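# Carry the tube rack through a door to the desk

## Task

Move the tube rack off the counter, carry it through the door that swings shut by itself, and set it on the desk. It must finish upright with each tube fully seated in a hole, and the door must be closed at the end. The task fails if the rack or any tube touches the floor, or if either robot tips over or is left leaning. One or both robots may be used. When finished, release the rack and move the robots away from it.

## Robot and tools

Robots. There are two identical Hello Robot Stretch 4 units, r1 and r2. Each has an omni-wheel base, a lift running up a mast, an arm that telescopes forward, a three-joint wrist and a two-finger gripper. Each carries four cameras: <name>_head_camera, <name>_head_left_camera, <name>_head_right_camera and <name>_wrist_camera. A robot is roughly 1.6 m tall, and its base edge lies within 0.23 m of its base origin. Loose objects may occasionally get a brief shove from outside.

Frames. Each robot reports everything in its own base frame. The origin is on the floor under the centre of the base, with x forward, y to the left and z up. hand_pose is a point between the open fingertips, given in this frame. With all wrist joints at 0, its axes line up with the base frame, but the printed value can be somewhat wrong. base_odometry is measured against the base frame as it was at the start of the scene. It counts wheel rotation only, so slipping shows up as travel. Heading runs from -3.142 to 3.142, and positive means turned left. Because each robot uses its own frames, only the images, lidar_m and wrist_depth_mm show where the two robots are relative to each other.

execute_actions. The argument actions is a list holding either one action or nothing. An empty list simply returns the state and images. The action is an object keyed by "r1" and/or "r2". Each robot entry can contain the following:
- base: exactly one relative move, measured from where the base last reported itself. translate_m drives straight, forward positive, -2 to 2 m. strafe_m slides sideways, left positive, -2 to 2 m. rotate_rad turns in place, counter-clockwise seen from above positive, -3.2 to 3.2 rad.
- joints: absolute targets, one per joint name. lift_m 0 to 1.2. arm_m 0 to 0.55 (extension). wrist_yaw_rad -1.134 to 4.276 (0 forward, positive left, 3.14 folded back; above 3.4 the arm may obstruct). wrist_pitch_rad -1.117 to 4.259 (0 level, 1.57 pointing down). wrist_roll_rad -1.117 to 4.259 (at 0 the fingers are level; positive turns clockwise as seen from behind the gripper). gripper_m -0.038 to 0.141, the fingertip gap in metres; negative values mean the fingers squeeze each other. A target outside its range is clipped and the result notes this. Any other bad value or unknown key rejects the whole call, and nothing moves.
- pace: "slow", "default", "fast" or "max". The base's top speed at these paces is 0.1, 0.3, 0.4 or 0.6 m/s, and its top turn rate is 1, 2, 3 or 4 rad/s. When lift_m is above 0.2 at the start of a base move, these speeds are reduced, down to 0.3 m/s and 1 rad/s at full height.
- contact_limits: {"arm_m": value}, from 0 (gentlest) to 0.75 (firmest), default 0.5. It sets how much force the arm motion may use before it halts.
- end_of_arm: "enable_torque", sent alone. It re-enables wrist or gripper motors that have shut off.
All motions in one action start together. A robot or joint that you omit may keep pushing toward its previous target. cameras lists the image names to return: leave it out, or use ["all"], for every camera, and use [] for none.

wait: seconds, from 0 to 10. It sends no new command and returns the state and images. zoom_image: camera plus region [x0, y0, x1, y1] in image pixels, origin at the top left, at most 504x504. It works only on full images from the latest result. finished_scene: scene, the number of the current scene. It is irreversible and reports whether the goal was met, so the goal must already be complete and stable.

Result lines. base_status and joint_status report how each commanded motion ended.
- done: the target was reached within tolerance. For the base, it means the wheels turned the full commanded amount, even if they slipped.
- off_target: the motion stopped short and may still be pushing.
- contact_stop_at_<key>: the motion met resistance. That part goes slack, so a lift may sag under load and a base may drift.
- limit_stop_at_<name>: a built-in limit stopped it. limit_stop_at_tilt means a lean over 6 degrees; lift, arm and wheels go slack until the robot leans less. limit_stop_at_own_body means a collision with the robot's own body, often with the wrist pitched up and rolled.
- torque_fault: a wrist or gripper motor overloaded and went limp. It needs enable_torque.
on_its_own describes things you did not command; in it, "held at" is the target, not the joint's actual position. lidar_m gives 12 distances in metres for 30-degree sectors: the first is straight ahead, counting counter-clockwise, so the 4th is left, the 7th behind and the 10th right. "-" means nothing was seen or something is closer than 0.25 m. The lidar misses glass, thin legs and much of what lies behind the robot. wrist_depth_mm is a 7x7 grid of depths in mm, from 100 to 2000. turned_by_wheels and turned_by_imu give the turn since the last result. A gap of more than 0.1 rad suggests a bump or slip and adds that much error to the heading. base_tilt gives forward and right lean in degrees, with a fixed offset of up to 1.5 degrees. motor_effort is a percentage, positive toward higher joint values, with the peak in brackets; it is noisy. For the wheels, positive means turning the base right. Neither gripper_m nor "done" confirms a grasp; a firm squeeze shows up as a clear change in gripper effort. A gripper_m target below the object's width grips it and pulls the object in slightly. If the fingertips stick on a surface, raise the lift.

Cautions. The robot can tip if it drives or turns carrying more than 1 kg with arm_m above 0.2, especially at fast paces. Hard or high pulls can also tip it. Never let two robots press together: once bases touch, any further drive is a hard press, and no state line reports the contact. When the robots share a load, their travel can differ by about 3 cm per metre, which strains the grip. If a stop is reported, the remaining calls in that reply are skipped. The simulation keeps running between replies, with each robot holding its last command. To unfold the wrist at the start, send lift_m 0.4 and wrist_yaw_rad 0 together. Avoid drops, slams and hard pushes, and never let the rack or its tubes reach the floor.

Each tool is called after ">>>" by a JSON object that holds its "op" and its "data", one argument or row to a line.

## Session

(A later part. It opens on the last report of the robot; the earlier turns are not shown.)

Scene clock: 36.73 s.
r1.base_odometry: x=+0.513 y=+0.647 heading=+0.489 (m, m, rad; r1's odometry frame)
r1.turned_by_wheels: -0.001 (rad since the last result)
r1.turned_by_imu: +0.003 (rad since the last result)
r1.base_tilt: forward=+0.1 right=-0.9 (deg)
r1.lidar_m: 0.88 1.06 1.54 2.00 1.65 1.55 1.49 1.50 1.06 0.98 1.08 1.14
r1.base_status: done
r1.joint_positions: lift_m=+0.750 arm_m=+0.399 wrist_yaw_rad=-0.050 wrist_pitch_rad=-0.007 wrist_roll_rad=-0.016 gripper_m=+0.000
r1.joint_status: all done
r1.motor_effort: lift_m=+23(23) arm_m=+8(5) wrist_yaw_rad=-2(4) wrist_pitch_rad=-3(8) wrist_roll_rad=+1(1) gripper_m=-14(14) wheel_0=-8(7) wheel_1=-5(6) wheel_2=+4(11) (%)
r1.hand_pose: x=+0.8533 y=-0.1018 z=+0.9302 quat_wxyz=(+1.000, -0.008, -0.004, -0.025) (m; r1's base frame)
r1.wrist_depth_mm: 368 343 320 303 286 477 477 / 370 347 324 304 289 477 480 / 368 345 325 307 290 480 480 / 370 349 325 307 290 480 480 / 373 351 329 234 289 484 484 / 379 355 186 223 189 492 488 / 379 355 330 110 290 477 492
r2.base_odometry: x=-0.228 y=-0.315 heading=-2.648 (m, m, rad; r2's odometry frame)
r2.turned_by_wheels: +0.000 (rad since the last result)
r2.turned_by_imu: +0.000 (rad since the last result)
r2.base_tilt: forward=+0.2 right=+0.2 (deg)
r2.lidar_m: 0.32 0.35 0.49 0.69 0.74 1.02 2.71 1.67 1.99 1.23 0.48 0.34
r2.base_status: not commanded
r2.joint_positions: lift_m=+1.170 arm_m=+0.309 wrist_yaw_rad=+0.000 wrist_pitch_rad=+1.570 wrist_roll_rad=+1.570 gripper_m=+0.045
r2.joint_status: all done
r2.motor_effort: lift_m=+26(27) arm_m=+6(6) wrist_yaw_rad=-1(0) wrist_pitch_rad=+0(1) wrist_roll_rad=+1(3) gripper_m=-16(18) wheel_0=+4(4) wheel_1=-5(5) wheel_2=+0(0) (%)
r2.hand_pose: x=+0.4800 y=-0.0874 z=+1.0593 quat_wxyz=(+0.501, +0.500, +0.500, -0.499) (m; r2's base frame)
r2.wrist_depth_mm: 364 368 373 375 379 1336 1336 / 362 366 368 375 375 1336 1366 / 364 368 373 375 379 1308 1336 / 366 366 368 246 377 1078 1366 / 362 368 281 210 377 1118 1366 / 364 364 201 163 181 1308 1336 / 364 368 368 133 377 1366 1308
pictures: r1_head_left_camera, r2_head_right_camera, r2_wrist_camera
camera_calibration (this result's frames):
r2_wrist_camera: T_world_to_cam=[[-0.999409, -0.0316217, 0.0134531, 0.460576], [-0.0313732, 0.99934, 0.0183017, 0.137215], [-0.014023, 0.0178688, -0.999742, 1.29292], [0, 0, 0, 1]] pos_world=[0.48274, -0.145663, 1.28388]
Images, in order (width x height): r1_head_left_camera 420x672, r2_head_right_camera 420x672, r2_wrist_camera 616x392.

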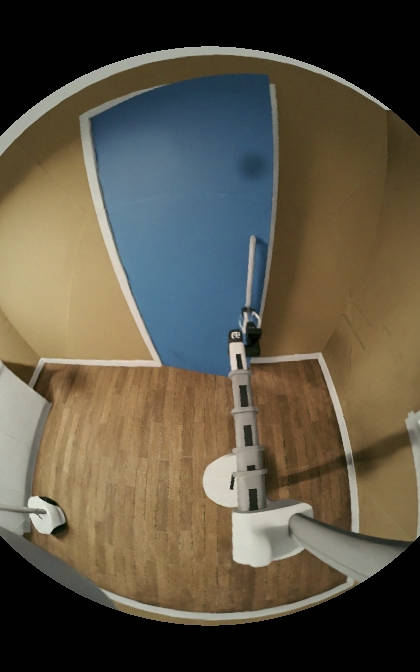

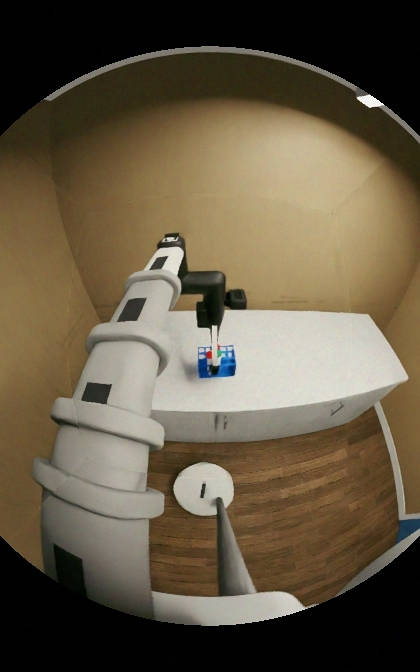

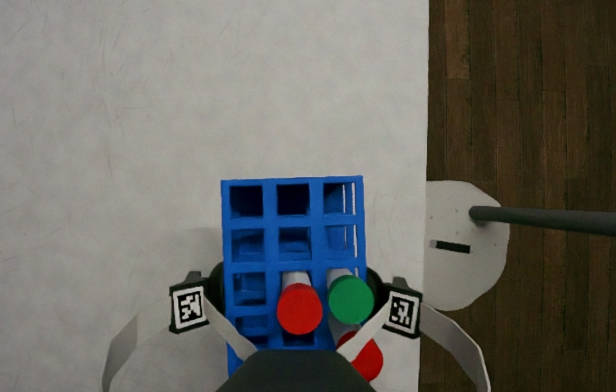

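>>> {"op": "execute_actions", "data": {
  "actions": [
    {"r1":{"base":{"strafe_m":0.04},"joints":{"arm_m":0.32},"pace":"slow"},"r2":{"base":{"strafe_m":0.15}}}
  ],
  "cameras": []
}}

>>> {"op": "execute_actions", "data": {
  "actions": [
    {"r1":{"base":{"strafe_m":0.045},"joints":{"arm_m":0.245},"pace":"slow"},"r2":{"base":{"translate_m":-0.4},"joints":{"arm_m":0.1}}}
  ],
  "cameras": []
}}

>>> {"op": "execute_actions", "data": {
  "actions": [
    {"r1":{"base":{"strafe_m":0.10},"joints":{"arm_m":0.125},"pace":"slow"},"r2":{"base":{"translate_m":-0.5}}}
  ],
  "cameras": []
}}

>>> {"op": "execute_actions", "data": {
  "actions": [
    {"r1":{"base":{"strafe_m":0.125},"joints":{"arm_m":0.025},"pace":"slow"},"r2":{"base":{"translate_m":-0.6}}}
  ],
  "cameras": ["r1_head_left_camera","r1_wrist_camera"]
}}

Scene clock: 39.50 s.
r1.base_odometry: x=+0.494 y=+0.682 heading=+0.489 (m, m, rad; r1's odometry frame)
r1.turned_by_wheels: +0.000 (rad since the last result)
r1.turned_by_imu: +0.001 (rad since the last result)
r1.base_tilt: forward=+0.2 right=-0.7 (deg)
r1.lidar_m: 0.90 1.08 1.59 1.96 1.68 1.55 1.49 1.55 1.08 1.04 1.14 1.13
r1.base_status: done
r1.joint_positions: lift_m=+0.750 arm_m=+0.322 wrist_yaw_rad=-0.050 wrist_pitch_rad=-0.007 wrist_roll_rad=-0.016 gripper_m=+0.000
r1.joint_status: all done
r1.motor_effort: lift_m=+23(23) arm_m=-8(11) wrist_yaw_rad=+1(33) wrist_pitch_rad=-4(4) wrist_roll_rad=+1(1) gripper_m=-5(14) wheel_0=-5(16) wheel_1=+5(5) wheel_2=-1(0) (%)
r1.hand_pose: x=+0.7762 y=-0.1017 z=+0.9301 quat_wxyz=(+1.000, -0.008, -0.003, -0.025) (m; r1's base frame)
r1.wrist_depth_mm: 512 496 473 462 439 549 549 / 517 496 480 459 442 554 554 / 517 496 480 462 442 559 554 / 517 500 480 469 445 559 559 / 517 504 484 466 449 564 564 / 525 508 484 196 188 564 564 / 525 508 484 109 449 569 569
r2.base_odometry: x=-0.157 y=-0.447 heading=-2.648 (m, m, rad; r2's odometry frame)
r2.turned_by_wheels: +0.000 (rad since the last result)
r2.turned_by_imu: +0.001 (rad since the last result)
r2.base_tilt: forward=+0.2 right=+0.2 (deg)
r2.lidar_m: 0.33 0.35 0.50 0.52 0.57 0.78 2.20 1.72 2.16 1.25 0.48 0.34
r2.base_status: done
r2.joint_positions: lift_m=+1.170 arm_m=+0.309 wrist_yaw_rad=+0.000 wrist_pitch_rad=+1.570 wrist_roll_rad=+1.570 gripper_m=+0.045
r2.joint_status: not commanded
r2.motor_effort: lift_m=+26(26) arm_m=+6(6) wrist_yaw_rad=+0(1) wrist_pitch_rad=+1(0) wrist_roll_rad=+1(1) gripper_m=-15(17) wheel_0=-3(12) wheel_1=+5(14) wheel_2=+0(3) (%)
r2.hand_pose: x=+0.4800 y=-0.0874 z=+1.0593 quat_wxyz=(+0.501, +0.500, +0.500, -0.499) (m; r2's base frame)
r2.wrist_depth_mm: 364 364 370 375 379 1336 1336 / 362 368 370 373 377 1336 1308 / 364 368 370 375 377 1336 1336 / 362 366 370 246 377 1118 1336 / 362 368 281 211 375 1078 1336 / 364 364 201 163 181 1336 1366 / 362 366 373 133 377 1308 1336
pictures: none
No camera images: the call's "cameras" was empty. Leave "cameras" out to get every camera's image.

Scene clock: 42.33 s.
r1.base_odometry: x=+0.473 y=+0.722 heading=+0.489 (m, m, rad; r1's odometry frame)
r1.turned_by_wheels: +0.000 (rad since the last result)
r1.turned_by_imu: +0.001 (rad since the last result)
r1.base_tilt: forward=+0.1 right=-0.7 (deg)
r1.lidar_m: 1.06 1.14 1.57 1.92 1.32 1.56 1.48 1.57 1.14 1.07 1.19 1.13
r1.base_status: done
r1.joint_positions: lift_m=+0.750 arm_m=+0.247 wrist_yaw_rad=-0.050 wrist_pitch_rad=-0.007 wrist_roll_rad=-0.016 gripper_m=+0.000
r1.joint_status: all done
r1.motor_effort: lift_m=+23(23) arm_m=-8(9) wrist_yaw_rad=+0(1) wrist_pitch_rad=-4(4) wrist_roll_rad=+1(1) gripper_m=-5(5) wheel_0=-6(12) wheel_1=+4(8) wheel_2=+0(3) (%)
r1.hand_pose: x=+0.7012 y=-0.1017 z=+0.9301 quat_wxyz=(+1.000, -0.008, -0.003, -0.025) (m; r1's base frame)
r1.wrist_depth_mm: 627 621 627 621 627 621 627 / 634 634 634 627 634 627 621 / 634 640 640 634 634 634 627 / 634 640 647 640 640 634 627 / 640 647 647 640 640 640 634 / 647 640 647 196 189 640 647 / 654 647 647 110 640 634 647
r2.base_odometry: x=+0.196 y=-0.258 heading=-2.648 (m, m, rad; r2's odometry frame)
r2.turned_by_wheels: -0.001 (rad since the last result)
r2.turned_by_imu: +0.001 (rad since the last result)
r2.base_tilt: forward=+0.2 right=+0.2 (deg)
r2.lidar_m: 0.72 0.77 0.57 0.54 0.57 0.80 2.20 1.35 1.47 2.05 1.02 0.27
r2.base_status: done
r2.joint_positions: lift_m=+1.170 arm_m=+0.101 wrist_yaw_rad=+0.000 wrist_pitch_rad=+1.570 wrist_roll_rad=+1.570 gripper_m=+0.045
r2.joint_status: all done
r2.motor_effort: lift_m=+25(26) arm_m=-6(7) wrist_yaw_rad=+0(1) wrist_pitch_rad=+0(2) wrist_roll_rad=+1(0) gripper_m=-16(16) wheel_0=-4(9) wheel_1=-6(11) wheel_2=+5(13) (%)
r2.hand_pose: x=+0.2721 y=-0.0874 z=+1.0593 quat_wxyz=(+0.500, +0.500, +0.500, -0.500) (m; r2's base frame)
r2.wrist_depth_mm: 699 1042 1255 1281 1336 1336 1336 / 699 1060 1281 1308 1308 1336 1336 / 715 1078 1281 1308 1308 1336 1336 / 707 1098 1308 246 1098 1308 1366 / 699 1078 281 211 1098 1336 1308 / 715 946 202 163 183 1336 1336 / 715 1098 1281 133 1336 1308 1336
pictures: none
No camera images: the call's "cameras" was empty. Leave "cameras" out to get every camera's image.

Scene clock: 45.47 s.
r1.base_odometry: x=+0.426 y=+0.810 heading=+0.489 (m, m, rad; r1's odometry frame)
r1.turned_by_wheels: +0.000 (rad since the last result)
r1.turned_by_imu: +0.002 (rad since the last result)
r1.base_tilt: forward=+0.1 right=-0.7 (deg)
r1.lidar_m: 1.09 1.13 1.58 1.82 1.16 0.91 1.47 1.58 1.28 1.18 1.29 1.10
r1.base_status: done
r1.joint_positions: lift_m=+0.750 arm_m=+0.127 wrist_yaw_rad=-0.050 wrist_pitch_rad=-0.007 wrist_roll_rad=-0.016 gripper_m=+0.000
r1.joint_status: all done
r1.motor_effort: lift_m=+23(23) arm_m=-8(9) wrist_yaw_rad=-2(1) wrist_pitch_rad=-4(4) wrist_roll_rad=+1(1) gripper_m=-6(5) wheel_0=-6(8) wheel_1=+3(7) wheel_2=+0(0) (%)
r1.hand_pose: x=+0.5812 y=-0.1017 z=+0.9301 quat_wxyz=(+1.000, -0.008, -0.003, -0.025) (m; r1's base frame)
r1.wrist_depth_mm: 741 741 741 759 750 732 750 / 750 750 759 741 741 741 741 / 759 759 750 741 750 741 741 / 759 759 759 759 759 750 759 / 759 750 768 759 750 759 750 / 768 778 768 196 189 759 759 / 778 768 768 109 768 759 778
r2.base_odometry: x=+0.636 y=-0.022 heading=-2.649 (m, m, rad; r2's odometry frame)
r2.turned_by_wheels: -0.001 (rad since the last result)
r2.turned_by_imu: +0.001 (rad since the last result)
r2.base_tilt: forward=+0.3 right=+0.2 (deg)
r2.lidar_m: 1.22 0.80 0.57 0.54 0.56 0.78 1.85 1.92 0.94 2.05 1.73 0.28
r2.base_status: done
r2.joint_positions: lift_m=+1.170 arm_m=+0.101 wrist_yaw_rad=+0.000 wrist_pitch_rad=+1.570 wrist_roll_rad=+1.570 gripper_m=+0.045
r2.joint_status: not commanded
r2.motor_effort: lift_m=+26(25) arm_m=-6(6) wrist_yaw_rad=+0(0) wrist_pitch_rad=+1(0) wrist_roll_rad=+0(0) gripper_m=-17(17) wheel_0=-5(9) wheel_1=-7(10) wheel_2=+3(18) (%)
r2.hand_pose: x=+0.2722 y=-0.0874 z=+1.0593 quat_wxyz=(+0.500, +0.500, +0.500, -0.500) (m; r2's base frame)
r2.wrist_depth_mm: 1255 1255 1308 1308 1336 1308 1336 / 1255 1255 1308 1281 1308 1308 1366 / 1255 1281 1281 1308 1281 1336 1336 / 1255 1308 1281 245 1098 1336 1308 / 1255 1255 279 211 1098 1281 1366 / 1229 1281 202 163 181 1308 1366 / 1255 1281 1281 132 1336 1336 1336
pictures: none
No camera images: the call's "cameras" was empty. Leave "cameras" out to get every camera's image.

Scene clock: 48.93 s.
r1.base_odometry: x=+0.368 y=+0.920 heading=+0.489 (m, m, rad; r1's odometry frame)
r1.turned_by_wheels: +0.000 (rad since the last result)
r1.turned_by_imu: +0.002 (rad since the last result)
r1.base_tilt: forward=+0.0 right=-0.7 (deg)
r1.lidar_m: 1.09 1.15 1.60 1.69 1.81 0.80 0.73 0.87 1.38 1.32 1.40 1.11
r1.base_status: done
r1.joint_positions: lift_m=+0.750 arm_m=+0.027 wrist_yaw_rad=-0.050 wrist_pitch_rad=-0.007 wrist_roll_rad=-0.016 gripper_m=+0.000
r1.joint_status: all done
r1.motor_effort: lift_m=+23(23) arm_m=-9(8) wrist_yaw_rad=-2(0) wrist_pitch_rad=-4(4) wrist_roll_rad=+1(1) gripper_m=-7(3) wheel_0=-5(9) wheel_1=+4(8) wheel_2=+0(1) (%)
r1.hand_pose: x=+0.4812 y=-0.1017 z=+0.9301 quat_wxyz=(+1.000, -0.008, -0.003, -0.025) (m; r1's base frame)
r1.wrist_depth_mm: 854 842 854 854 842 831 842 / 854 854 842 842 842 854 831 / 854 854 866 842 854 854 854 / 866 854 854 842 854 854 854 / 866 854 866 854 854 854 842 / 878 866 866 195 189 866 854 / 878 878 866 110 854 854 866
r2.base_odometry: x=+1.165 y=+0.261 heading=-2.650 (m, m, rad; r2's odometry frame)
r2.turned_by_wheels: -0.001 (rad since the last result)
r2.turned_by_imu: +0.001 (rad since the last result)
r2.base_tilt: forward=+0.3 right=+0.1 (deg)
r2.lidar_m: 1.83 0.79 0.56 0.53 0.54 0.77 1.25 1.28 1.81 0.75 0.83 0.27
r2.base_status: done
r2.joint_positions: lift_m=+1.170 arm_m=+0.101 wrist_yaw_rad=+0.000 wrist_pitch_rad=+1.570 wrist_roll_rad=+1.570 gripper_m=+0.045
r2.joint_status: not commanded
r2.motor_effort: lift_m=+25(25) arm_m=-6(6) wrist_yaw_rad=+0(0) wrist_pitch_rad=+1(1) wrist_roll_rad=+1(1) gripper_m=-17(16) wheel_0=-5(11) wheel_1=-6(10) wheel_2=+2(14) (%)
r2.hand_pose: x=+0.2722 y=-0.0874 z=+1.0593 quat_wxyz=(+0.500, +0.500, +0.500, -0.500) (m; r2's base frame)
r2.wrist_depth_mm: 1229 1281 1281 1308 1308 1336 1308 / 1255 1255 1281 1281 1308 1336 1308 / 1255 1255 1308 1308 1308 1336 1336 / 1255 1255 1255 247 1098 1308 1336 / 1255 1255 281 210 1098 1308 1366 / 1255 1281 202 163 182 1336 1336 / 1281 1229 1308 133 1336 1336 1336
pictures: r1_head_left_camera, r1_wrist_camera
camera_calibration (this result's frames):
r1_wrist_camera: T_world_to_cam=[[-0.00306819, -0.999465, 0.0325718, -0.120421], [-0.0290324, -0.0324692, -0.999051, 0.99366], [0.999574, -0.00401091, -0.0289172, -0.218839], [0, 0, 0, 1]] pos_world=[0.247224, -0.0889706, 0.990311]
Images, in order (width x height): r1_head_left_camera 420x672, r1_wrist_camera 616x392.

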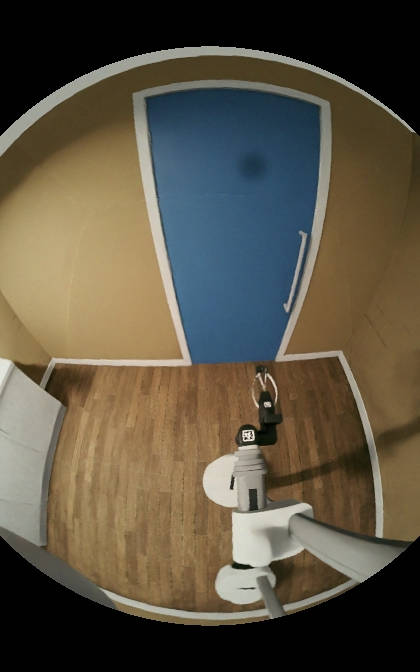

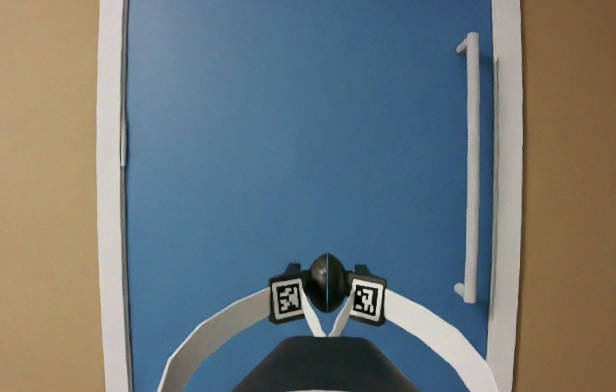

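>>> {"op": "execute_actions", "data": {
  "actions": [
    {"r1":{"base":{"strafe_m":-0.35},"joints":{"arm_m":0.45,"gripper_m":0.1}},"r2":{"base":{"rotate_rad":-1.57},"pace":"slow"}}
  ],
  "cameras": []
}}

>>> {"op": "execute_actions", "data": {
  "actions": [
    {"r1":{"base":{"translate_m":0.075},"joints":{"arm_m":0.55}}}
  ],
  "cameras": ["r1_wrist_camera"]
}}

>>> {"op": "execute_actions", "data": {
  "actions": [
    {"r1":{"joints":{"gripper_m":-0.038}}}
  ],
  "cameras": ["r1_wrist_camera"]
}}

>>> {"op": "execute_actions", "data": {
  "actions": [
    {"r1":{"joints":{"arm_m":0.42},"pace":"slow"}}
  ],
  "cameras": []
}}

>>> {"op": "execute_actions", "data": {
  "actions": [
    {"r1":{"base":{"strafe_m":0.05},"joints":{"arm_m":0.32},"pace":"slow"}}
  ],
  "cameras": ["r1_wrist_camera"]
}}

Scene clock: 52.10 s.
r1.base_odometry: x=+0.532 y=+0.611 heading=+0.489 (m, m, rad; r1's odometry frame)
r1.turned_by_wheels: +0.000 (rad since the last result)
r1.turned_by_imu: -0.001 (rad since the last result)
r1.base_tilt: forward=+0.2 right=-0.9 (deg)
r1.lidar_m: 1.03 1.13 1.58 2.05 2.12 0.61 0.66 1.38 0.98 0.95 1.07 1.12
r1.base_status: done
r1.joint_positions: lift_m=+0.750 arm_m=+0.449 wrist_yaw_rad=-0.050 wrist_pitch_rad=-0.007 wrist_roll_rad=-0.016 gripper_m=+0.100
r1.joint_status: all done
r1.motor_effort: lift_m=+22(23) arm_m=+9(10) wrist_yaw_rad=+0(0) wrist_pitch_rad=-4(4) wrist_roll_rad=+1(1) gripper_m=-2(3) wheel_0=+4(15) wheel_1=-2(11) wheel_2=+0(5) (%)
r1.hand_pose: x=+0.9032 y=-0.1017 z=+0.9300 quat_wxyz=(+1.000, -0.008, -0.003, -0.025) (m; r1's base frame)
r1.wrist_depth_mm: 433 430 430 427 415 427 424 / 433 433 430 427 415 430 427 / 433 433 436 433 418 430 430 / 439 436 436 436 421 433 436 / 442 442 436 436 421 433 433 / 445 442 201 436 424 436 436 / 442 445 442 110 430 442 439
r2.base_odometry: x=+1.165 y=+0.261 heading=+2.065 (m, m, rad; r2's odometry frame)
r2.turned_by_wheels: -1.569 (rad since the last result)
r2.turned_by_imu: -1.600 (rad since the last result)
r2.base_tilt: forward=+0.3 right=+0.2 (deg)
r2.lidar_m: 0.79 2.15 1.88 1.82 0.77 0.55 0.52 0.57 0.76 1.25 1.28 0.26
r2.base_status: done
r2.joint_positions: lift_m=+1.170 arm_m=+0.101 wrist_yaw_rad=+0.000 wrist_pitch_rad=+1.570 wrist_roll_rad=+1.570 gripper_m=+0.045
r2.joint_status: not commanded
r2.motor_effort: lift_m=+25(25) arm_m=-6(6) wrist_yaw_rad=+0(0) wrist_pitch_rad=+0(0) wrist_roll_rad=+0(2) gripper_m=-16(16) wheel_0=+5(11) wheel_1=+7(10) wheel_2=+6(12) (%)
r2.hand_pose: x=+0.2722 y=-0.0874 z=+1.0593 quat_wxyz=(+0.500, +0.500, +0.500, -0.500) (m; r2's base frame)
r2.wrist_depth_mm: 1255 1255 1281 1336 1281 1281 1098 / 1281 1255 1255 1308 1308 1336 1078 / 1042 1098 1308 1281 1366 1336 1078 / 1060 1205 1255 245 1098 1308 1025 / 1281 1255 281 211 1078 1308 991 / 1255 1281 201 163 181 1336 1078 / 1255 1255 1281 133 1308 1308 1078
pictures: none
No camera images: the call's "cameras" was empty. Leave "cameras" out to get every camera's image.

Scene clock: 53.47 s.
r1.base_odometry: x=+0.598 y=+0.646 heading=+0.489 (m, m, rad; r1's odometry frame)
r1.turned_by_wheels: +0.001 (rad since the last result)
r1.turned_by_imu: +0.001 (rad since the last result)
r1.base_tilt: forward=+0.1 right=-0.6 (deg)
r1.lidar_m: 0.94 1.06 1.44 2.05 2.17 0.73 0.72 1.43 1.03 0.97 1.04 1.04
r1.base_status: done
r1.joint_positions: lift_m=+0.750 arm_m=+0.549 wrist_yaw_rad=-0.050 wrist_pitch_rad=-0.007 wrist_roll_rad=-0.016 gripper_m=+0.100
r1.joint_status: all done
r1.motor_effort: lift_m=+23(23) arm_m=+8(7) wrist_yaw_rad=-3(1) wrist_pitch_rad=-4(4) wrist_roll_rad=+1(1) gripper_m=-2(1) wheel_0=+5(8) wheel_1=+2(6) wheel_2=-1(12) (%)
r1.hand_pose: x=+1.0032 y=-0.1017 z=+0.9300 quat_wxyz=(+1.000, -0.008, -0.003, -0.025) (m; r1's base frame)
r1.wrist_depth_mm: 258 258 258 192 258 243 256 / 259 260 259 193 258 244 256 / 262 260 260 194 260 246 257 / 264 262 263 194 262 248 260 / 264 264 263 196 263 248 262 / 265 267 201 191 263 249 263 / 267 267 267 109 266 251 264
r2.base_odometry: x=+1.165 y=+0.261 heading=+2.065 (m, m, rad; r2's odometry frame)
r2.turned_by_wheels: +0.000 (rad since the last result)
r2.turned_by_imu: +0.000 (rad since the last result)
r2.base_tilt: forward=+0.3 right=+0.2 (deg)
r2.lidar_m: 0.86 2.15 1.89 1.83 0.76 0.55 0.53 0.56 0.79 1.24 1.26 0.27
r2.base_status: not commanded
r2.joint_positions: lift_m=+1.170 arm_m=+0.101 wrist_yaw_rad=+0.000 wrist_pitch_rad=+1.570 wrist_roll_rad=+1.570 gripper_m=+0.045
r2.joint_status: not commanded
r2.motor_effort: lift_m=+25(25) arm_m=-6(6) wrist_yaw_rad=+0(0) wrist_pitch_rad=+1(1) wrist_roll_rad=+0(0) gripper_m=-16(17) wheel_0=+5(5) wheel_1=+7(7) wheel_2=+6(6) (%)
r2.hand_pose: x=+0.2722 y=-0.0874 z=+1.0593 quat_wxyz=(+0.500, +0.500, +0.500, -0.500) (m; r2's base frame)
r2.wrist_depth_mm: 1255 1255 1281 1281 1308 1336 1078 / 1229 1255 1281 1336 1281 1336 1098 / 1042 1281 1255 1336 1336 1308 1098 / 1025 1281 1281 245 1098 1336 1060 / 1255 1255 281 210 1078 1336 976 / 1229 1281 201 163 181 1308 1060 / 1281 1229 1281 133 1336 1336 1078
pictures: r1_wrist_camera
camera_calibration (this result's frames):
r1_wrist_camera: T_world_to_cam=[[-0.00292597, -0.999465, 0.0325637, -0.118914], [-0.0291987, -0.0324646, -0.999046, 1.00894], [0.999569, -0.003874, -0.0290881, -0.740499], [0, 0, 0, 1]] pos_world=[0.769292, -0.0889643, 0.99031]
Images, in order (width x height): r1_wrist_camera 616x392.

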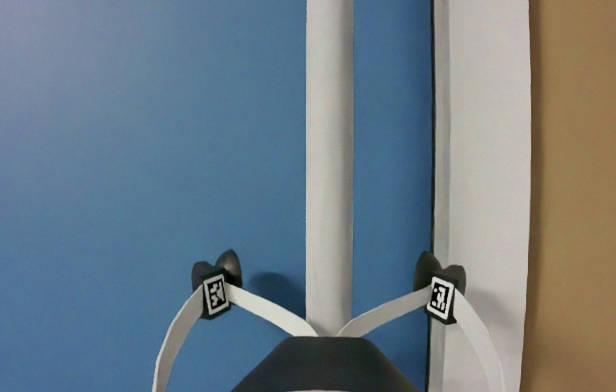

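Scene clock: 55.53 s.
r1.base_odometry: x=+0.598 y=+0.646 heading=+0.489 (m, m, rad; r1's odometry frame)
r1.turned_by_wheels: +0.000 (rad since the last result)
r1.turned_by_imu: +0.001 (rad since the last result)
r1.base_tilt: forward=+0.2 right=-0.7 (deg)
r1.lidar_m: 0.94 1.05 1.49 2.04 2.15 0.76 0.73 1.40 1.02 0.97 1.05 1.04
r1.base_status: not commanded
r1.joint_positions: lift_m=+0.750 arm_m=+0.549 wrist_yaw_rad=-0.050 wrist_pitch_rad=-0.007 wrist_roll_rad=-0.016 gripper_m=-0.038
r1.joint_status: all done
r1.motor_effort: lift_m=+23(23) arm_m=+5(8) wrist_yaw_rad=-1(10) wrist_pitch_rad=-4(5) wrist_roll_rad=+1(0) gripper_m=-17(14) wheel_0=+3(5) wheel_1=+0(2) wheel_2=+0(1) (%)
r1.hand_pose: x=+1.0038 y=-0.1017 z=+0.9300 quat_wxyz=(+1.000, -0.008, -0.003, -0.025) (m; r1's base frame)
r1.wrist_depth_mm: 242 240 237 167 234 243 255 / 243 241 239 167 235 244 257 / 245 242 240 168 237 245 257 / 246 243 242 169 238 247 259 / 247 245 241 169 239 249 260 / 248 247 243 170 185 250 262 / 250 247 246 109 241 251 265
r2.base_odometry: x=+1.165 y=+0.261 heading=+2.065 (m, m, rad; r2's odometry frame)
r2.turned_by_wheels: +0.000 (rad since the last result)
r2.turned_by_imu: +0.000 (rad since the last result)
r2.base_tilt: forward=+0.2 right=+0.2 (deg)
r2.lidar_m: 0.85 2.14 1.88 1.84 0.77 0.56 0.52 0.57 0.78 1.24 1.28 0.27
r2.base_status: not commanded
r2.joint_positions: lift_m=+1.170 arm_m=+0.101 wrist_yaw_rad=+0.000 wrist_pitch_rad=+1.570 wrist_roll_rad=+1.570 gripper_m=+0.045
r2.joint_status: not commanded
r2.motor_effort: lift_m=+25(25) arm_m=-6(6) wrist_yaw_rad=+0(0) wrist_pitch_rad=+0(0) wrist_roll_rad=+1(2) gripper_m=-16(17) wheel_0=+5(5) wheel_1=+7(7) wheel_2=+6(6) (%)
r2.hand_pose: x=+0.2722 y=-0.0874 z=+1.0593 quat_wxyz=(+0.500, +0.500, +0.500, -0.500) (m; r2's base frame)
r2.wrist_depth_mm: 1255 1281 1281 1308 1308 1308 1078 / 1255 1281 1255 1308 1308 1308 1078 / 1042 1281 1255 1281 1308 1308 1098 / 1042 1255 1255 247 1060 1308 1042 / 1255 1281 281 211 1098 1308 976 / 1281 1229 201 164 181 1281 1060 / 1255 1255 1255 132 1281 1308 1098
pictures: r1_wrist_camera
camera_calibration (this result's frames):
r1_wrist_camera: T_world_to_cam=[[-0.00281966, -0.999466, 0.0325639, -0.118989], [-0.0291952, -0.0324679, -0.999046, 1.00895], [0.99957, -0.00376768, -0.0290881, -0.741095], [0, 0, 0, 1]] pos_world=[0.769898, -0.088959, 0.99031]
Images, in order (width x height): r1_wrist_camera 616x392.

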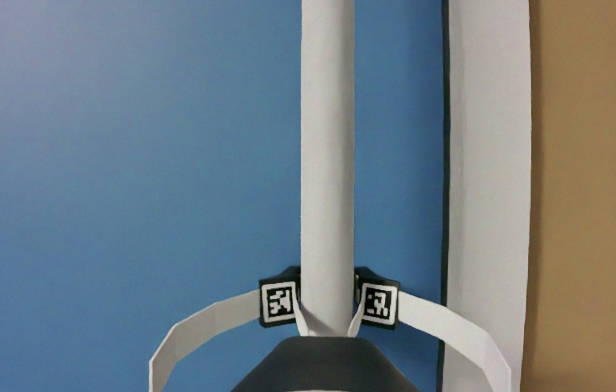

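Scene clock: 58.10 s.
r1.base_odometry: x=+0.598 y=+0.646 heading=+0.490 (m, m, rad; r1's odometry frame)
r1.turned_by_wheels: +0.001 (rad since the last result)
r1.turned_by_imu: +0.002 (rad since the last result)
r1.base_tilt: forward=+0.2 right=-0.9 (deg)
r1.lidar_m: 0.81 0.97 1.49 2.04 2.14 0.78 0.71 1.46 1.00 0.97 1.03 1.03
r1.base_status: not commanded
r1.joint_positions: lift_m=+0.750 arm_m=+0.422 wrist_yaw_rad=-0.036 wrist_pitch_rad=-0.007 wrist_roll_rad=-0.016 gripper_m=-0.038
r1.joint_status: all done
r1.on_its_own: wrist_yaw_rad is at rest, and its effort (-41) is outside its rest range (-13 to +13)
r1.motor_effort: lift_m=+22(22) arm_m=-10(13) wrist_yaw_rad=-41(40) wrist_pitch_rad=-4(5) wrist_roll_rad=+1(1) gripper_m=-17(19) wheel_0=+6(6) wheel_1=+2(2) wheel_2=+8(8) (%)
r1.hand_pose: x=+0.8778 y=-0.0977 z=+0.9300 quat_wxyz=(+1.000, -0.008, -0.003, -0.018) (m; r1's base frame)
r1.wrist_depth_mm: 283 270 254 171 229 368 368 / 286 270 256 171 230 375 373 / 287 271 257 172 232 373 375 / 290 272 257 173 233 379 377 / 290 273 260 175 234 377 377 / 291 274 185 175 183 382 382 / 297 278 262 110 233 373 384
r2.base_odometry: x=+1.165 y=+0.261 heading=+2.065 (m, m, rad; r2's odometry frame)
r2.turned_by_wheels: +0.000 (rad since the last result)
r2.turned_by_imu: +0.000 (rad since the last result)
r2.base_tilt: forward=+0.2 right=+0.2 (deg)
r2.lidar_m: 0.85 2.15 1.90 1.83 0.78 0.57 0.53 0.57 0.79 1.23 1.26 0.26
r2.base_status: not commanded
r2.joint_positions: lift_m=+1.170 arm_m=+0.101 wrist_yaw_rad=+0.000 wrist_pitch_rad=+1.570 wrist_roll_rad=+1.570 gripper_m=+0.045
r2.joint_status: not commanded
r2.motor_effort: lift_m=+25(25) arm_m=-6(6) wrist_yaw_rad=+0(0) wrist_pitch_rad=+1(1) wrist_roll_rad=+0(0) gripper_m=-16(17) wheel_0=+5(5) wheel_1=+7(7) wheel_2=+6(6) (%)
r2.hand_pose: x=+0.2722 y=-0.0874 z=+1.0593 quat_wxyz=(+0.500, +0.500, +0.500, -0.500) (m; r2's base frame)
r2.wrist_depth_mm: 1255 1281 1255 1281 1308 1336 1078 / 1281 1281 1281 1281 1281 1336 1078 / 1060 1281 1308 1308 1308 1308 1078 / 1042 1281 1281 247 1060 1336 1025 / 1281 1255 281 210 1060 1308 991 / 1281 1281 202 163 181 1336 1078 / 1255 1255 1308 133 1336 1281 1060
pictures: none
No camera images: the call's "cameras" was empty. Leave "cameras" out to get every camera's image.

Scene clock: 60.37 s.
r1.base_odometry: x=+0.575 y=+0.690 heading=+0.490 (m, m, rad; r1's odometry frame)
r1.turned_by_wheels: +0.000 (rad since the last result)
r1.turned_by_imu: +0.001 (rad since the last result)
r1.base_tilt: forward=+0.1 right=-0.7 (deg)
r1.lidar_m: 0.71 0.93 1.50 1.97 2.11 0.85 0.71 1.50 1.07 1.02 1.09 1.03
r1.base_status: done
r1.joint_positions: lift_m=+0.750 arm_m=+0.322 wrist_yaw_rad=-0.045 wrist_pitch_rad=-0.007 wrist_roll_rad=-0.016 gripper_m=-0.038
r1.joint_status: all done
r1.on_its_own: wrist_yaw_rad is at rest, and its effort (-14) is outside its rest range (-13 to +13)
r1.motor_effort: lift_m=+23(23) arm_m=-10(10) wrist_yaw_rad=-14(44) wrist_pitch_rad=-5(4) wrist_roll_rad=+1(1) gripper_m=-16(17) wheel_0=-4(13) wheel_1=+3(11) wheel_2=+3(8) (%)
r1.hand_pose: x=+0.7769 y=-0.1004 z=+0.9300 quat_wxyz=(+1.000, -0.008, -0.003, -0.023) (m; r1's base frame)
r1.wrist_depth_mm: 325 296 271 177 229 473 477 / 327 297 271 178 231 480 477 / 329 300 272 178 232 477 477 / 330 300 274 179 233 480 480 / 332 304 276 180 234 484 484 / 336 307 182 176 185 484 488 / 340 307 276 109 231 224 492
r2.base_odometry: x=+1.165 y=+0.261 heading=+2.065 (m, m, rad; r2's odometry frame)
r2.turned_by_wheels: +0.000 (rad since the last result)
r2.turned_by_imu: +0.000 (rad since the last result)
r2.base_tilt: forward=+0.3 right=+0.2 (deg)
r2.lidar_m: 0.84 2.15 1.89 1.83 0.77 0.55 0.52 0.56 0.77 1.24 1.28 0.27
r2.base_status: not commanded
r2.joint_positions: lift_m=+1.170 arm_m=+0.101 wrist_yaw_rad=+0.000 wrist_pitch_rad=+1.570 wrist_roll_rad=+1.570 gripper_m=+0.045
r2.joint_status: not commanded
r2.motor_effort: lift_m=+25(25) arm_m=-6(6) wrist_yaw_rad=+0(0) wrist_pitch_rad=+0(2) wrist_roll_rad=+0(1) gripper_m=-16(16) wheel_0=+5(5) wheel_1=+7(7) wheel_2=+6(6) (%)
r2.hand_pose: x=+0.2722 y=-0.0874 z=+1.0593 quat_wxyz=(+0.500, +0.500, +0.500, -0.500) (m; r2's base frame)
r2.wrist_depth_mm: 1229 1255 1308 1281 1336 1336 1078 / 1281 1281 1281 1281 1308 1336 1098 / 1060 1281 1281 1308 1281 1336 1078 / 1060 1281 1281 247 1098 1308 1025 / 1281 1308 279 211 1098 1308 991 / 1281 1308 202 163 183 1308 1078 / 1255 1281 1281 133 1308 1308 1078
pictures: r1_wrist_camera
camera_calibration (this result's frames):
r1_wrist_camera: T_world_to_cam=[[0.00153511, -0.999468, 0.032567, -0.121778], [-0.028985, -0.0325978, -0.999048, 1.00221], [0.999579, 0.000589698, -0.0290196, -0.513863], [0, 0, 0, 1]] pos_world=[0.542883, -0.0887407, 0.990314]
Images, in order (width x height): r1_wrist_camera 616x392.

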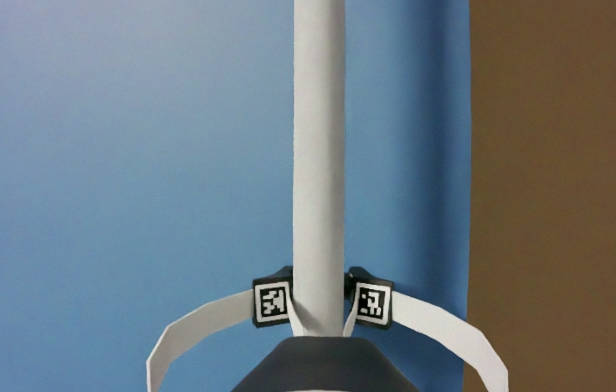

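>>> {"op": "execute_actions", "data": {
  "actions": [
    {"r1":{"base":{"strafe_m":0.065},"joints":{"arm_m":0.225},"pace":"slow"}}
  ],
  "cameras": []
}}

>>> {"op": "execute_actions", "data": {
  "actions": [
    {"r1":{"base":{"strafe_m":0.105},"joints":{"arm_m":0.105},"pace":"slow"}}
  ],
  "cameras": []
}}

>>> {"op": "execute_actions", "data": {
  "actions": [
    {"r1":{"base":{"strafe_m":0.125},"joints":{"arm_m":0.01},"pace":"slow"}}
  ],
  "cameras": []
}}

>>> {"op": "execute_actions", "data": {
  "actions": [
    {"r1":{"base":{"translate_m":-0.13},"joints":{"arm_m":0.14},"pace":"slow"}}
  ],
  "cameras": ["r1_wrist_camera","r1_head_left_camera"]
}}

Scene clock: 62.90 s.
r1.base_odometry: x=+0.544 y=+0.747 heading=+0.489 (m, m, rad; r1's odometry frame)
r1.turned_by_wheels: -0.001 (rad since the last result)
r1.turned_by_imu: +0.000 (rad since the last result)
r1.base_tilt: forward=+0.3 right=-0.7 (deg)
r1.lidar_m: 0.59 0.88 1.44 1.94 2.04 0.91 0.69 1.58 1.13 1.07 1.15 0.67
r1.base_status: done
r1.joint_positions: lift_m=+0.750 arm_m=+0.227 wrist_yaw_rad=-0.052 wrist_pitch_rad=-0.007 wrist_roll_rad=-0.016 gripper_m=-0.038
r1.joint_status: all done
r1.motor_effort: lift_m=+23(22) arm_m=-9(14) wrist_yaw_rad=+4(24) wrist_pitch_rad=-4(4) wrist_roll_rad=+1(1) gripper_m=-17(20) wheel_0=-11(14) wheel_1=+2(7) wheel_2=-4(2) (%)
r1.hand_pose: x=+0.6811 y=-0.1022 z=+0.9300 quat_wxyz=(+1.000, -0.008, -0.003, -0.026) (m; r1's base frame)
r1.wrist_depth_mm: 387 332 287 253 223 211 569 / 389 332 286 254 225 211 574 / 389 336 289 255 226 213 574 / 389 336 291 256 227 213 580 / 394 338 293 214 227 214 585 / 397 342 278 183 181 212 580 / 404 345 291 110 226 216 597
r2.base_odometry: x=+1.165 y=+0.261 heading=+2.065 (m, m, rad; r2's odometry frame)
r2.turned_by_wheels: +0.000 (rad since the last result)
r2.turned_by_imu: +0.000 (rad since the last result)
r2.base_tilt: forward=+0.2 right=+0.1 (deg)
r2.lidar_m: 0.84 2.16 1.88 1.83 0.78 0.56 0.53 0.57 0.78 1.25 1.26 0.26
r2.base_status: not commanded
r2.joint_positions: lift_m=+1.170 arm_m=+0.101 wrist_yaw_rad=+0.000 wrist_pitch_rad=+1.570 wrist_roll_rad=+1.570 gripper_m=+0.045
r2.joint_status: not commanded
r2.motor_effort: lift_m=+25(25) arm_m=-6(6) wrist_yaw_rad=+0(1) wrist_pitch_rad=+1(1) wrist_roll_rad=+1(0) gripper_m=-16(17) wheel_0=+5(5) wheel_1=+7(7) wheel_2=+6(6) (%)
r2.hand_pose: x=+0.2722 y=-0.0874 z=+1.0593 quat_wxyz=(+0.500, +0.500, +0.500, -0.500) (m; r2's base frame)
r2.wrist_depth_mm: 1255 1255 1281 1281 1308 1308 1060 / 1281 1281 1281 1281 1308 1336 1078 / 1060 1308 1308 1308 1336 1308 1078 / 1042 1281 1255 245 1098 1308 1025 / 1060 1281 281 210 1098 1308 991 / 1255 1281 201 163 182 1308 1078 / 1255 1308 1281 133 1308 1308 1060
pictures: none
No camera images: the call's "cameras" was empty. Leave "cameras" out to get every camera's image.

Scene clock: 65.40 s.
r1.base_odometry: x=+0.495 y=+0.840 heading=+0.488 (m, m, rad; r1's odometry frame)
r1.turned_by_wheels: -0.001 (rad since the last result)
r1.turned_by_imu: -0.001 (rad since the last result)
r1.base_tilt: forward=+0.0 right=-0.9 (deg)
r1.lidar_m: 0.49 0.88 1.49 1.82 1.95 1.64 0.69 1.65 1.23 1.18 1.25 0.52
r1.base_status: done
r1.joint_positions: lift_m=+0.750 arm_m=+0.106 wrist_yaw_rad=-0.059 wrist_pitch_rad=-0.006 wrist_roll_rad=-0.016 gripper_m=-0.038
r1.joint_status: all done
r1.on_its_own: wrist_yaw_rad is at rest, and its effort (+25) is outside its rest range (-13 to +13)
r1.motor_effort: lift_m=+23(22) arm_m=-7(12) wrist_yaw_rad=+25(46) wrist_pitch_rad=-5(5) wrist_roll_rad=+1(1) gripper_m=-15(18) wheel_0=-13(22) wheel_1=+3(5) wheel_2=-8(9) (%)
r1.hand_pose: x=+0.5600 y=-0.1044 z=+0.9299 quat_wxyz=(+1.000, -0.008, -0.003, -0.030) (m; r1's base frame)
r1.wrist_depth_mm: 564 418 325 270 218 198 699 / 564 418 325 270 220 199 699 / 564 418 327 270 221 200 707 / 564 421 329 272 221 200 715 / 569 424 330 273 223 201 715 / 580 430 306 185 178 194 707 / 603 439 325 110 224 196 732
r2.base_odometry: x=+1.165 y=+0.261 heading=+2.065 (m, m, rad; r2's odometry frame)
r2.turned_by_wheels: +0.000 (rad since the last result)
r2.turned_by_imu: +0.000 (rad since the last result)
r2.base_tilt: forward=+0.3 right=+0.2 (deg)
r2.lidar_m: 0.83 2.14 1.89 1.82 0.76 0.55 0.52 0.56 0.76 1.23 1.26 0.27
r2.base_status: not commanded
r2.joint_positions: lift_m=+1.170 arm_m=+0.101 wrist_yaw_rad=+0.000 wrist_pitch_rad=+1.570 wrist_roll_rad=+1.570 gripper_m=+0.045
r2.joint_status: not commanded
r2.motor_effort: lift_m=+25(25) arm_m=-6(6) wrist_yaw_rad=+0(0) wrist_pitch_rad=+0(1) wrist_roll_rad=+0(1) gripper_m=-17(15) wheel_0=+5(5) wheel_1=+7(7) wheel_2=+6(6) (%)
r2.hand_pose: x=+0.2722 y=-0.0874 z=+1.0593 quat_wxyz=(+0.500, +0.500, +0.500, -0.500) (m; r2's base frame)
r2.wrist_depth_mm: 1281 1281 1281 1281 1281 1336 1060 / 1255 1281 1308 1308 1308 1308 1078 / 1229 1281 1308 1281 1308 1308 1098 / 1060 1281 1281 246 1078 1281 1060 / 1060 1281 279 211 1078 1336 991 / 1255 1281 201 163 183 1336 1078 / 1229 1255 1308 133 1281 1336 1060
pictures: none
No camera images: the call's "cameras" was empty. Leave "cameras" out to get every camera's image.

Scene clock: 67.80 s.
r1.base_odometry: x=+0.437 y=+0.950 heading=+0.486 (m, m, rad; r1's odometry frame)
r1.turned_by_wheels: -0.002 (rad since the last result)
r1.turned_by_imu: -0.002 (rad since the last result)
r1.base_tilt: forward=+0.0 right=-0.9 (deg)
r1.lidar_m: 0.51 0.95 1.48 1.69 1.83 1.64 0.71 0.79 1.40 1.33 1.40 0.38
r1.base_status: done
r1.joint_positions: lift_m=+0.750 arm_m=+0.011 wrist_yaw_rad=-0.070 wrist_pitch_rad=-0.006 wrist_roll_rad=-0.016 gripper_m=-0.038
r1.joint_status: all done
r1.on_its_own: wrist_yaw_rad is at rest, and its effort (+57) is outside its rest range (-13 to +13)
r1.motor_effort: lift_m=+23(22) arm_m=-5(10) wrist_yaw_rad=+57(56) wrist_pitch_rad=-6(7) wrist_roll_rad=+1(1) gripper_m=-13(17) wheel_0=-16(20) wheel_1=+1(5) wheel_2=-6(7) (%)
r1.hand_pose: x=+0.4634 y=-0.1074 z=+0.9298 quat_wxyz=(+0.999, -0.008, -0.003, -0.035) (m; r1's base frame)
r1.wrist_depth_mm: 768 591 387 293 167 195 - / 768 591 389 294 167 196 175 / 778 591 392 296 168 197 177 / 778 591 394 296 170 197 177 / 788 603 394 298 173 199 178 / 778 609 366 188 177 184 177 / 788 627 366 110 227 198 -
r2.base_odometry: x=+1.165 y=+0.261 heading=+2.065 (m, m, rad; r2's odometry frame)
r2.turned_by_wheels: +0.000 (rad since the last result)
r2.turned_by_imu: +0.000 (rad since the last result)
r2.base_tilt: forward=+0.3 right=+0.2 (deg)
r2.lidar_m: 0.82 0.93 1.89 1.84 0.78 0.55 0.53 0.55 0.77 1.23 1.26 0.27
r2.base_status: not commanded
r2.joint_positions: lift_m=+1.170 arm_m=+0.101 wrist_yaw_rad=+0.000 wrist_pitch_rad=+1.570 wrist_roll_rad=+1.570 gripper_m=+0.045
r2.joint_status: not commanded
r2.motor_effort: lift_m=+25(25) arm_m=-6(6) wrist_yaw_rad=+0(0) wrist_pitch_rad=+1(1) wrist_roll_rad=+0(2) gripper_m=-17(17) wheel_0=+5(5) wheel_1=+7(7) wheel_2=+6(6) (%)
r2.hand_pose: x=+0.2722 y=-0.0874 z=+1.0593 quat_wxyz=(+0.500, +0.500, +0.500, -0.500) (m; r2's base frame)
r2.wrist_depth_mm: 1281 1281 1308 1308 1336 1308 1078 / 1281 1281 1281 1336 1308 1281 1078 / 1229 1281 1308 1308 1308 1308 1098 / 1281 1281 1308 246 1078 1336 1042 / 1042 1281 281 210 1118 1336 991 / 1060 1182 201 163 182 1308 1078 / 1229 1281 1281 133 1336 1308 1078
pictures: none
No camera images: the call's "cameras" was empty. Leave "cameras" out to get every camera's image.

Scene clock: 70.40 s.
r1.base_odometry: x=+0.322 y=+0.889 heading=+0.484 (m, m, rad; r1's odometry frame)
r1.turned_by_wheels: -0.002 (rad since the last result)
r1.turned_by_imu: -0.002 (rad since the last result)
r1.base_tilt: forward=+0.1 right=-0.7 (deg)
r1.lidar_m: 0.53 1.14 1.67 1.69 1.81 1.51 0.61 0.60 1.38 1.31 1.41 0.53
r1.base_status: done
r1.joint_positions: lift_m=+0.750 arm_m=+0.138 wrist_yaw_rad=-0.066 wrist_pitch_rad=-0.007 wrist_roll_rad=-0.016 gripper_m=-0.038
r1.joint_status: all done
r1.on_its_own: wrist_yaw_rad is at rest, and its effort (+45) is outside its rest range (-13 to +13)
r1.motor_effort: lift_m=+23(23) arm_m=+11(14) wrist_yaw_rad=+45(56) wrist_pitch_rad=-3(6) wrist_roll_rad=+1(1) gripper_m=-15(14) wheel_0=-15(17) wheel_1=-6(5) wheel_2=-5(6) (%)
r1.hand_pose: x=+0.5909 y=-0.1064 z=+0.9301 quat_wxyz=(+0.999, -0.008, -0.003, -0.033) (m; r1's base frame)
r1.wrist_depth_mm: 768 591 389 293 215 193 - / 778 591 392 294 216 195 174 / 768 597 392 294 217 195 175 / 788 597 392 296 217 196 176 / 788 609 394 297 218 196 176 / 788 621 362 189 174 187 178 / 809 627 366 110 225 197 -
r2.base_odometry: x=+1.165 y=+0.261 heading=+2.065 (m, m, rad; r2's odometry frame)
r2.turned_by_wheels: +0.000 (rad since the last result)
r2.turned_by_imu: +0.000 (rad since the last result)
r2.base_tilt: forward=+0.2 right=+0.1 (deg)
r2.lidar_m: 0.70 0.74 1.88 1.83 0.76 0.55 0.53 0.56 0.78 1.25 1.28 0.28
r2.base_status: not commanded
r2.joint_positions: lift_m=+1.170 arm_m=+0.101 wrist_yaw_rad=+0.000 wrist_pitch_rad=+1.570 wrist_roll_rad=+1.570 gripper_m=+0.045
r2.joint_status: not commanded
r2.motor_effort: lift_m=+25(25) arm_m=-6(6) wrist_yaw_rad=+0(0) wrist_pitch_rad=+1(1) wrist_roll_rad=+2(0) gripper_m=-16(17) wheel_0=+5(5) wheel_1=+7(7) wheel_2=+6(6) (%)
r2.hand_pose: x=+0.2722 y=-0.0874 z=+1.0593 quat_wxyz=(+0.500, +0.500, +0.500, -0.500) (m; r2's base frame)
r2.wrist_depth_mm: 1281 1308 1281 1308 1308 1336 1078 / 1255 1281 1255 1281 1281 1308 1078 / 1229 1281 1281 1308 1336 1336 1078 / 1255 1281 1281 244 1098 1336 1008 / 1060 1060 279 211 1098 1336 991 / 1042 1060 201 163 183 1336 1060 / 1255 1281 1281 133 1308 1308 1060
pictures: r1_head_left_camera, r1_wrist_camera
camera_calibration (this result's frames):
r1_wrist_camera: T_world_to_cam=[[-0.0194277, -0.99928, 0.0326001, -0.115052], [-0.0295179, -0.0320188, -0.999051, 0.997053], [0.999375, -0.0203716, -0.0288746, -0.33025], [0, 0, 0, 1]] pos_world=[0.35724, -0.0897722, 0.990322]
Images, in order (width x height): r1_head_left_camera 420x672, r1_wrist_camera 616x392.

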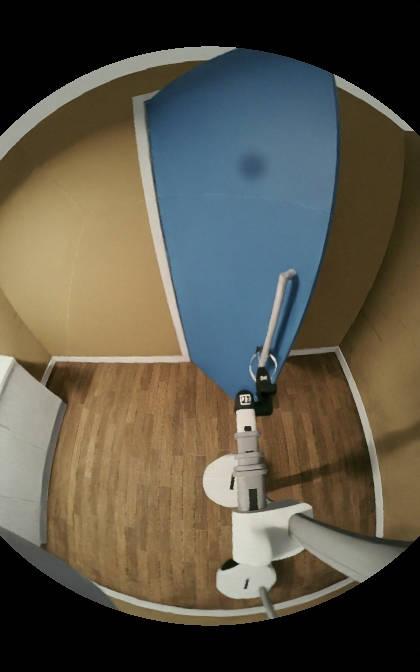

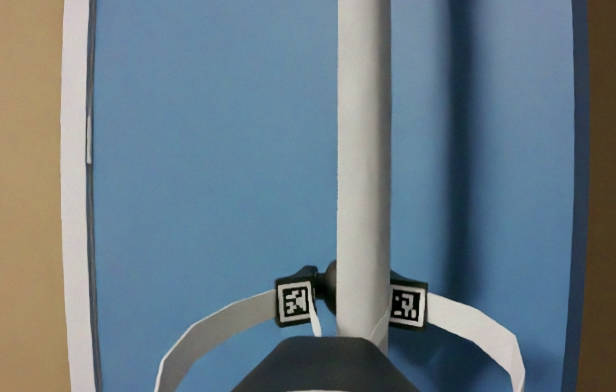

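>>> {"op": "execute_actions", "data": {
  "actions": [
    {"r1":{"base":{"strafe_m":0.14},"joints":{"arm_m":0.075,"wrist_yaw_rad":-0.3},"pace":"slow"},"r2":{"base":{"strafe_m":-0.15}}}
  ],
  "cameras": []
}}

>>> {"op": "execute_actions", "data": {
  "actions": [
    {"r1":{"base":{"strafe_m":0.17},"joints":{"arm_m":0.05,"wrist_yaw_rad":-0.6},"pace":"slow"}}
  ],
  "cameras": []
}}

>>> {"op": "execute_actions", "data": {
  "actions": [
    {"r1":{"base":{"strafe_m":0.19},"joints":{"wrist_yaw_rad":-0.9},"pace":"slow"}}
  ],
  "cameras": ["r1_wrist_camera","r1_head_left_camera","r2_head_left_camera"]
}}

Scene clock: 73.63 s.
torque_fault: r1.wrist_yaw_rad switched itself off since the last result.
r1.base_odometry: x=+0.257 y=+1.013 heading=+0.484 (m, m, rad; r1's odometry frame)
r1.turned_by_wheels: +0.000 (rad since the last result)
r1.turned_by_imu: +0.003 (rad since the last result)
r1.base_tilt: forward=+0.1 right=-0.7 (deg)
r1.lidar_m: 0.56 1.19 1.60 1.56 1.66 1.49 0.76 0.72 1.52 1.46 1.54 0.42
r1.base_status: done
r1.joint_positions: lift_m=+0.750 arm_m=+0.077 wrist_yaw_rad=-0.243 wrist_pitch_rad=-0.007 wrist_roll_rad=-0.016 gripper_m=-0.038
r1.joint_status: wrist_yaw_rad torque_fault (moved -0.176 of -0.234); the others done
r1.on_its_own: wrist_yaw_rad is off since a torque_fault, until you send "end_of_arm": "enable_torque" (your -0.300 is given up)
r1.motor_effort: lift_m=+22(22) arm_m=-8(19) wrist_yaw_rad=+0(99) wrist_pitch_rad=-5(6) wrist_roll_rad=+0(0) gripper_m=-17(27) wheel_0=-7(20) wheel_1=+3(12) wheel_2=+3(23) (%)
r1.hand_pose: x=+0.5064 y=-0.1542 z=+0.9300 quat_wxyz=(+0.993, -0.008, -0.002, -0.121) (m; r1's base frame)
r1.wrist_depth_mm: 768 597 382 287 221 187 1008 / 778 597 384 181 222 189 198 / 778 597 389 181 222 190 198 / 778 597 389 183 225 190 202 / 788 609 389 182 225 191 1042 / 788 627 343 180 185 187 1042 / 798 627 379 110 219 177 1060
r2.base_odometry: x=+1.296 y=+0.332 heading=+2.065 (m, m, rad; r2's odometry frame)
r2.turned_by_wheels: +0.000 (rad since the last result)
r2.turned_by_imu: -0.001 (rad since the last result)
r2.base_tilt: forward=+0.2 right=+0.2 (deg)
r2.lidar_m: 0.82 0.76 2.06 1.98 0.79 0.56 0.52 0.56 0.79 1.09 1.13 0.26
r2.base_status: done
r2.joint_positions: lift_m=+1.170 arm_m=+0.101 wrist_yaw_rad=+0.000 wrist_pitch_rad=+1.570 wrist_roll_rad=+1.570 gripper_m=+0.045
r2.joint_status: not commanded
r2.motor_effort: lift_m=+25(25) arm_m=-6(6) wrist_yaw_rad=+0(0) wrist_pitch_rad=+1(1) wrist_roll_rad=+1(0) gripper_m=-17(16) wheel_0=+4(14) wheel_1=-5(14) wheel_2=+0(4) (%)
r2.hand_pose: x=+0.2722 y=-0.0874 z=+1.0593 quat_wxyz=(+0.500, +0.500, +0.500, -0.500) (m; r2's base frame)
r2.wrist_depth_mm: 1281 1255 1308 1308 1308 1308 1098 / 1229 1255 1281 1308 1308 1336 1078 / 1255 1255 1281 1308 1308 1308 1098 / 1229 1281 1308 245 1098 1308 1025 / 1281 1281 282 210 1098 1308 1008 / 1255 1060 202 163 181 1308 1060 / 1042 1060 1255 133 1281 1281 1060
pictures: none
No camera images: the call's "cameras" was empty. Leave "cameras" out to get every camera's image.

not run: a stop came earlier in this reply.

not run: a stop came earlier in this reply.

Limp yaw now acts as a free link; just strafe.

>>> {"op": "execute_actions", "data": {
  "actions": [
    {"r1":{"base":{"strafe_m":0.3},"pace":"slow"}}
  ],
  "cameras": []
}}

>>> {"op": "execute_actions", "data": {
  "actions": [
    {"r1":{"base":{"strafe_m":0.3},"pace":"slow"}}
  ],
  "cameras": ["r1_head_left_camera","r2_head_left_camera"]
}}

Scene clock: 77.87 s.
r1.base_odometry: x=+0.118 y=+1.278 heading=+0.483 (m, m, rad; r1's odometry frame)
r1.turned_by_wheels: -0.001 (rad since the last result)
r1.turned_by_imu: +0.002 (rad since the last result)
r1.base_tilt: forward=+0.1 right=-0.7 (deg)
r1.lidar_m: 0.74 1.20 1.30 1.25 1.33 1.49 1.41 0.91 0.90 1.75 0.47 0.37
r1.base_status: done
r1.joint_positions: lift_m=+0.750 arm_m=+0.077 wrist_yaw_rad=-0.643 wrist_pitch_rad=-0.007 wrist_roll_rad=-0.016 gripper_m=-0.038
r1.joint_status: not commanded
r1.on_its_own: wrist_yaw_rad is off since a torque_fault, until you send "end_of_arm": "enable_torque" (your -0.300 is given up)
r1.motor_effort: lift_m=+22(23) arm_m=-8(9) wrist_yaw_rad=-1(1) wrist_pitch_rad=-4(5) wrist_roll_rad=+0(0) gripper_m=-17(17) wheel_0=-9(11) wheel_1=+2(8) wheel_2=+0(1) (%)
r1.hand_pose: x=+0.4260 y=-0.2429 z=+0.9300 quat_wxyz=(+0.949, -0.009, -0.001, -0.316) (m; r1's base frame)
r1.wrist_depth_mm: 707 484 349 274 221 192 1397 / 699 480 351 276 223 193 1397 / 715 484 351 182 224 195 1430 / 715 488 353 182 224 195 1397 / 715 492 355 182 226 195 1464 / 732 500 320 181 185 192 1397 / 723 508 349 110 221 187 1499
r2.base_odometry: x=+1.296 y=+0.332 heading=+2.065 (m, m, rad; r2's odometry frame)
r2.turned_by_wheels: +0.000 (rad since the last result)
r2.turned_by_imu: +0.000 (rad since the last result)
r2.base_tilt: forward=+0.2 right=+0.2 (deg)
r2.lidar_m: 2.08 0.90 0.98 1.98 0.77 0.57 0.53 0.56 0.76 1.09 1.13 0.27
r2.base_status: not commanded
r2.joint_positions: lift_m=+1.170 arm_m=+0.101 wrist_yaw_rad=+0.000 wrist_pitch_rad=+1.570 wrist_roll_rad=+1.570 gripper_m=+0.045
r2.joint_status: not commanded
r2.motor_effort: lift_m=+25(25) arm_m=-6(6) wrist_yaw_rad=+0(0) wrist_pitch_rad=+1(1) wrist_roll_rad=+1(0) gripper_m=-17(16) wheel_0=+4(4) wheel_1=-5(5) wheel_2=+0(0) (%)
r2.hand_pose: x=+0.2722 y=-0.0874 z=+1.0593 quat_wxyz=(+0.500, +0.500, +0.500, -0.500) (m; r2's base frame)
r2.wrist_depth_mm: 1281 1255 1281 1336 1336 1366 1078 / 1255 1281 1255 1308 1336 1336 1078 / 1255 1255 1281 1308 1281 1308 1078 / 1255 1308 1281 247 1078 1308 1042 / 1308 1255 279 210 1078 1336 991 / 1229 1281 201 163 181 1308 1098 / 1255 1281 1255 132 1281 1308 1078
pictures: none
No camera images: the call's "cameras" was empty. Leave "cameras" out to get every camera's image.

Scene clock: 83.77 s.
r1.base_odometry: x=-0.020 y=+1.544 heading=+0.481 (m, m, rad; r1's odometry frame)
r1.turned_by_wheels: -0.003 (rad since the last result)
r1.turned_by_imu: -0.446 (rad since the last result)
r1.base_tilt: forward=+0.2 right=-0.7 (deg)
r1.lidar_m: 0.65 1.03 1.13 0.93 0.91 1.01 1.52 1.52 1.22 1.24 2.11 0.42
r1.base_status: done
r1.joint_positions: lift_m=+0.750 arm_m=+0.077 wrist_yaw_rad=-0.534 wrist_pitch_rad=-0.006 wrist_roll_rad=-0.017 gripper_m=-0.037
r1.joint_status: not commanded
r1.on_its_own: wrist_yaw_rad is off since a torque_fault, until you send "end_of_arm": "enable_torque" (your -0.300 is given up)
r1.motor_effort: lift_m=+21(23) arm_m=-10(10) wrist_yaw_rad=+1(1) wrist_pitch_rad=-8(17) wrist_roll_rad=+3(4) gripper_m=-23(29) wheel_0=-27(36) wheel_1=-3(6) wheel_2=-2(4) (%)
r1.hand_pose: x=+0.4516 y=-0.2220 z=+0.9298 quat_wxyz=(+0.965, -0.009, +0.000, -0.264) (m; r1's base frame)
r1.wrist_depth_mm: 580 427 332 272 221 200 1537 / 580 427 332 274 223 202 1537 / 580 430 334 276 225 202 1499 / 585 430 336 276 229 202 1537 / 597 436 336 276 230 203 1537 / 615 442 319 184 180 196 1576 / 609 449 330 110 227 198 1537
r2.base_odometry: x=+1.296 y=+0.332 heading=+2.065 (m, m, rad; r2's odometry frame)
r2.turned_by_wheels: +0.000 (rad since the last result)
r2.turned_by_imu: +0.000 (rad since the last result)
r2.base_tilt: forward=+0.3 right=+0.2 (deg)
r2.lidar_m: 2.08 1.23 1.21 1.98 0.78 0.56 0.53 0.56 0.78 1.09 1.13 0.28
r2.base_status: not commanded
r2.joint_positions: lift_m=+1.170 arm_m=+0.101 wrist_yaw_rad=+0.000 wrist_pitch_rad=+1.570 wrist_roll_rad=+1.570 gripper_m=+0.045
r2.joint_status: not commanded
r2.motor_effort: lift_m=+25(25) arm_m=-6(6) wrist_yaw_rad=+0(0) wrist_pitch_rad=+1(1) wrist_roll_rad=+1(0) gripper_m=-16(16) wheel_0=+4(4) wheel_1=-5(4) wheel_2=+0(0) (%)
r2.hand_pose: x=+0.2722 y=-0.0874 z=+1.0593 quat_wxyz=(+0.500, +0.500, +0.500, -0.500) (m; r2's base frame)
r2.wrist_depth_mm: 1255 1281 1281 1308 1308 1308 1078 / 1255 1255 1308 1308 1308 1308 1060 / 1255 1281 1308 1308 1281 1308 1078 / 1255 1255 1255 246 1098 1336 1025 / 1255 1255 279 211 1098 1366 991 / 1308 1281 201 163 182 1308 1078 / 1281 1281 1308 133 1336 1281 1078
pictures: r1_head_left_camera, r2_head_left_camera
Images, in order (width x height): r1_head_left_camera 420x672, r2_head_left_camera 420x672.

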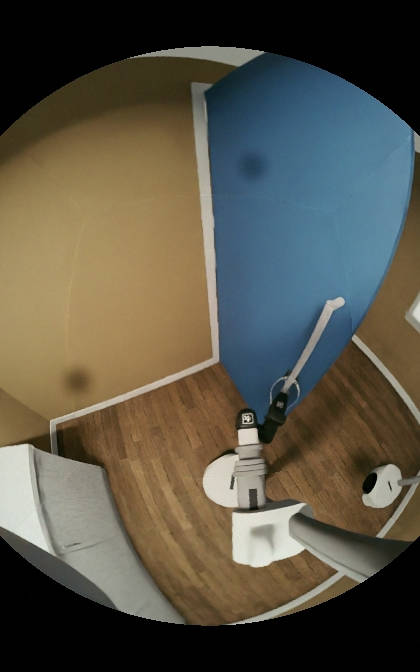

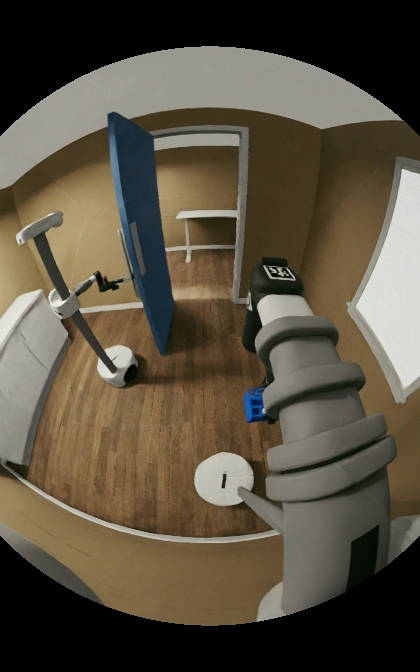

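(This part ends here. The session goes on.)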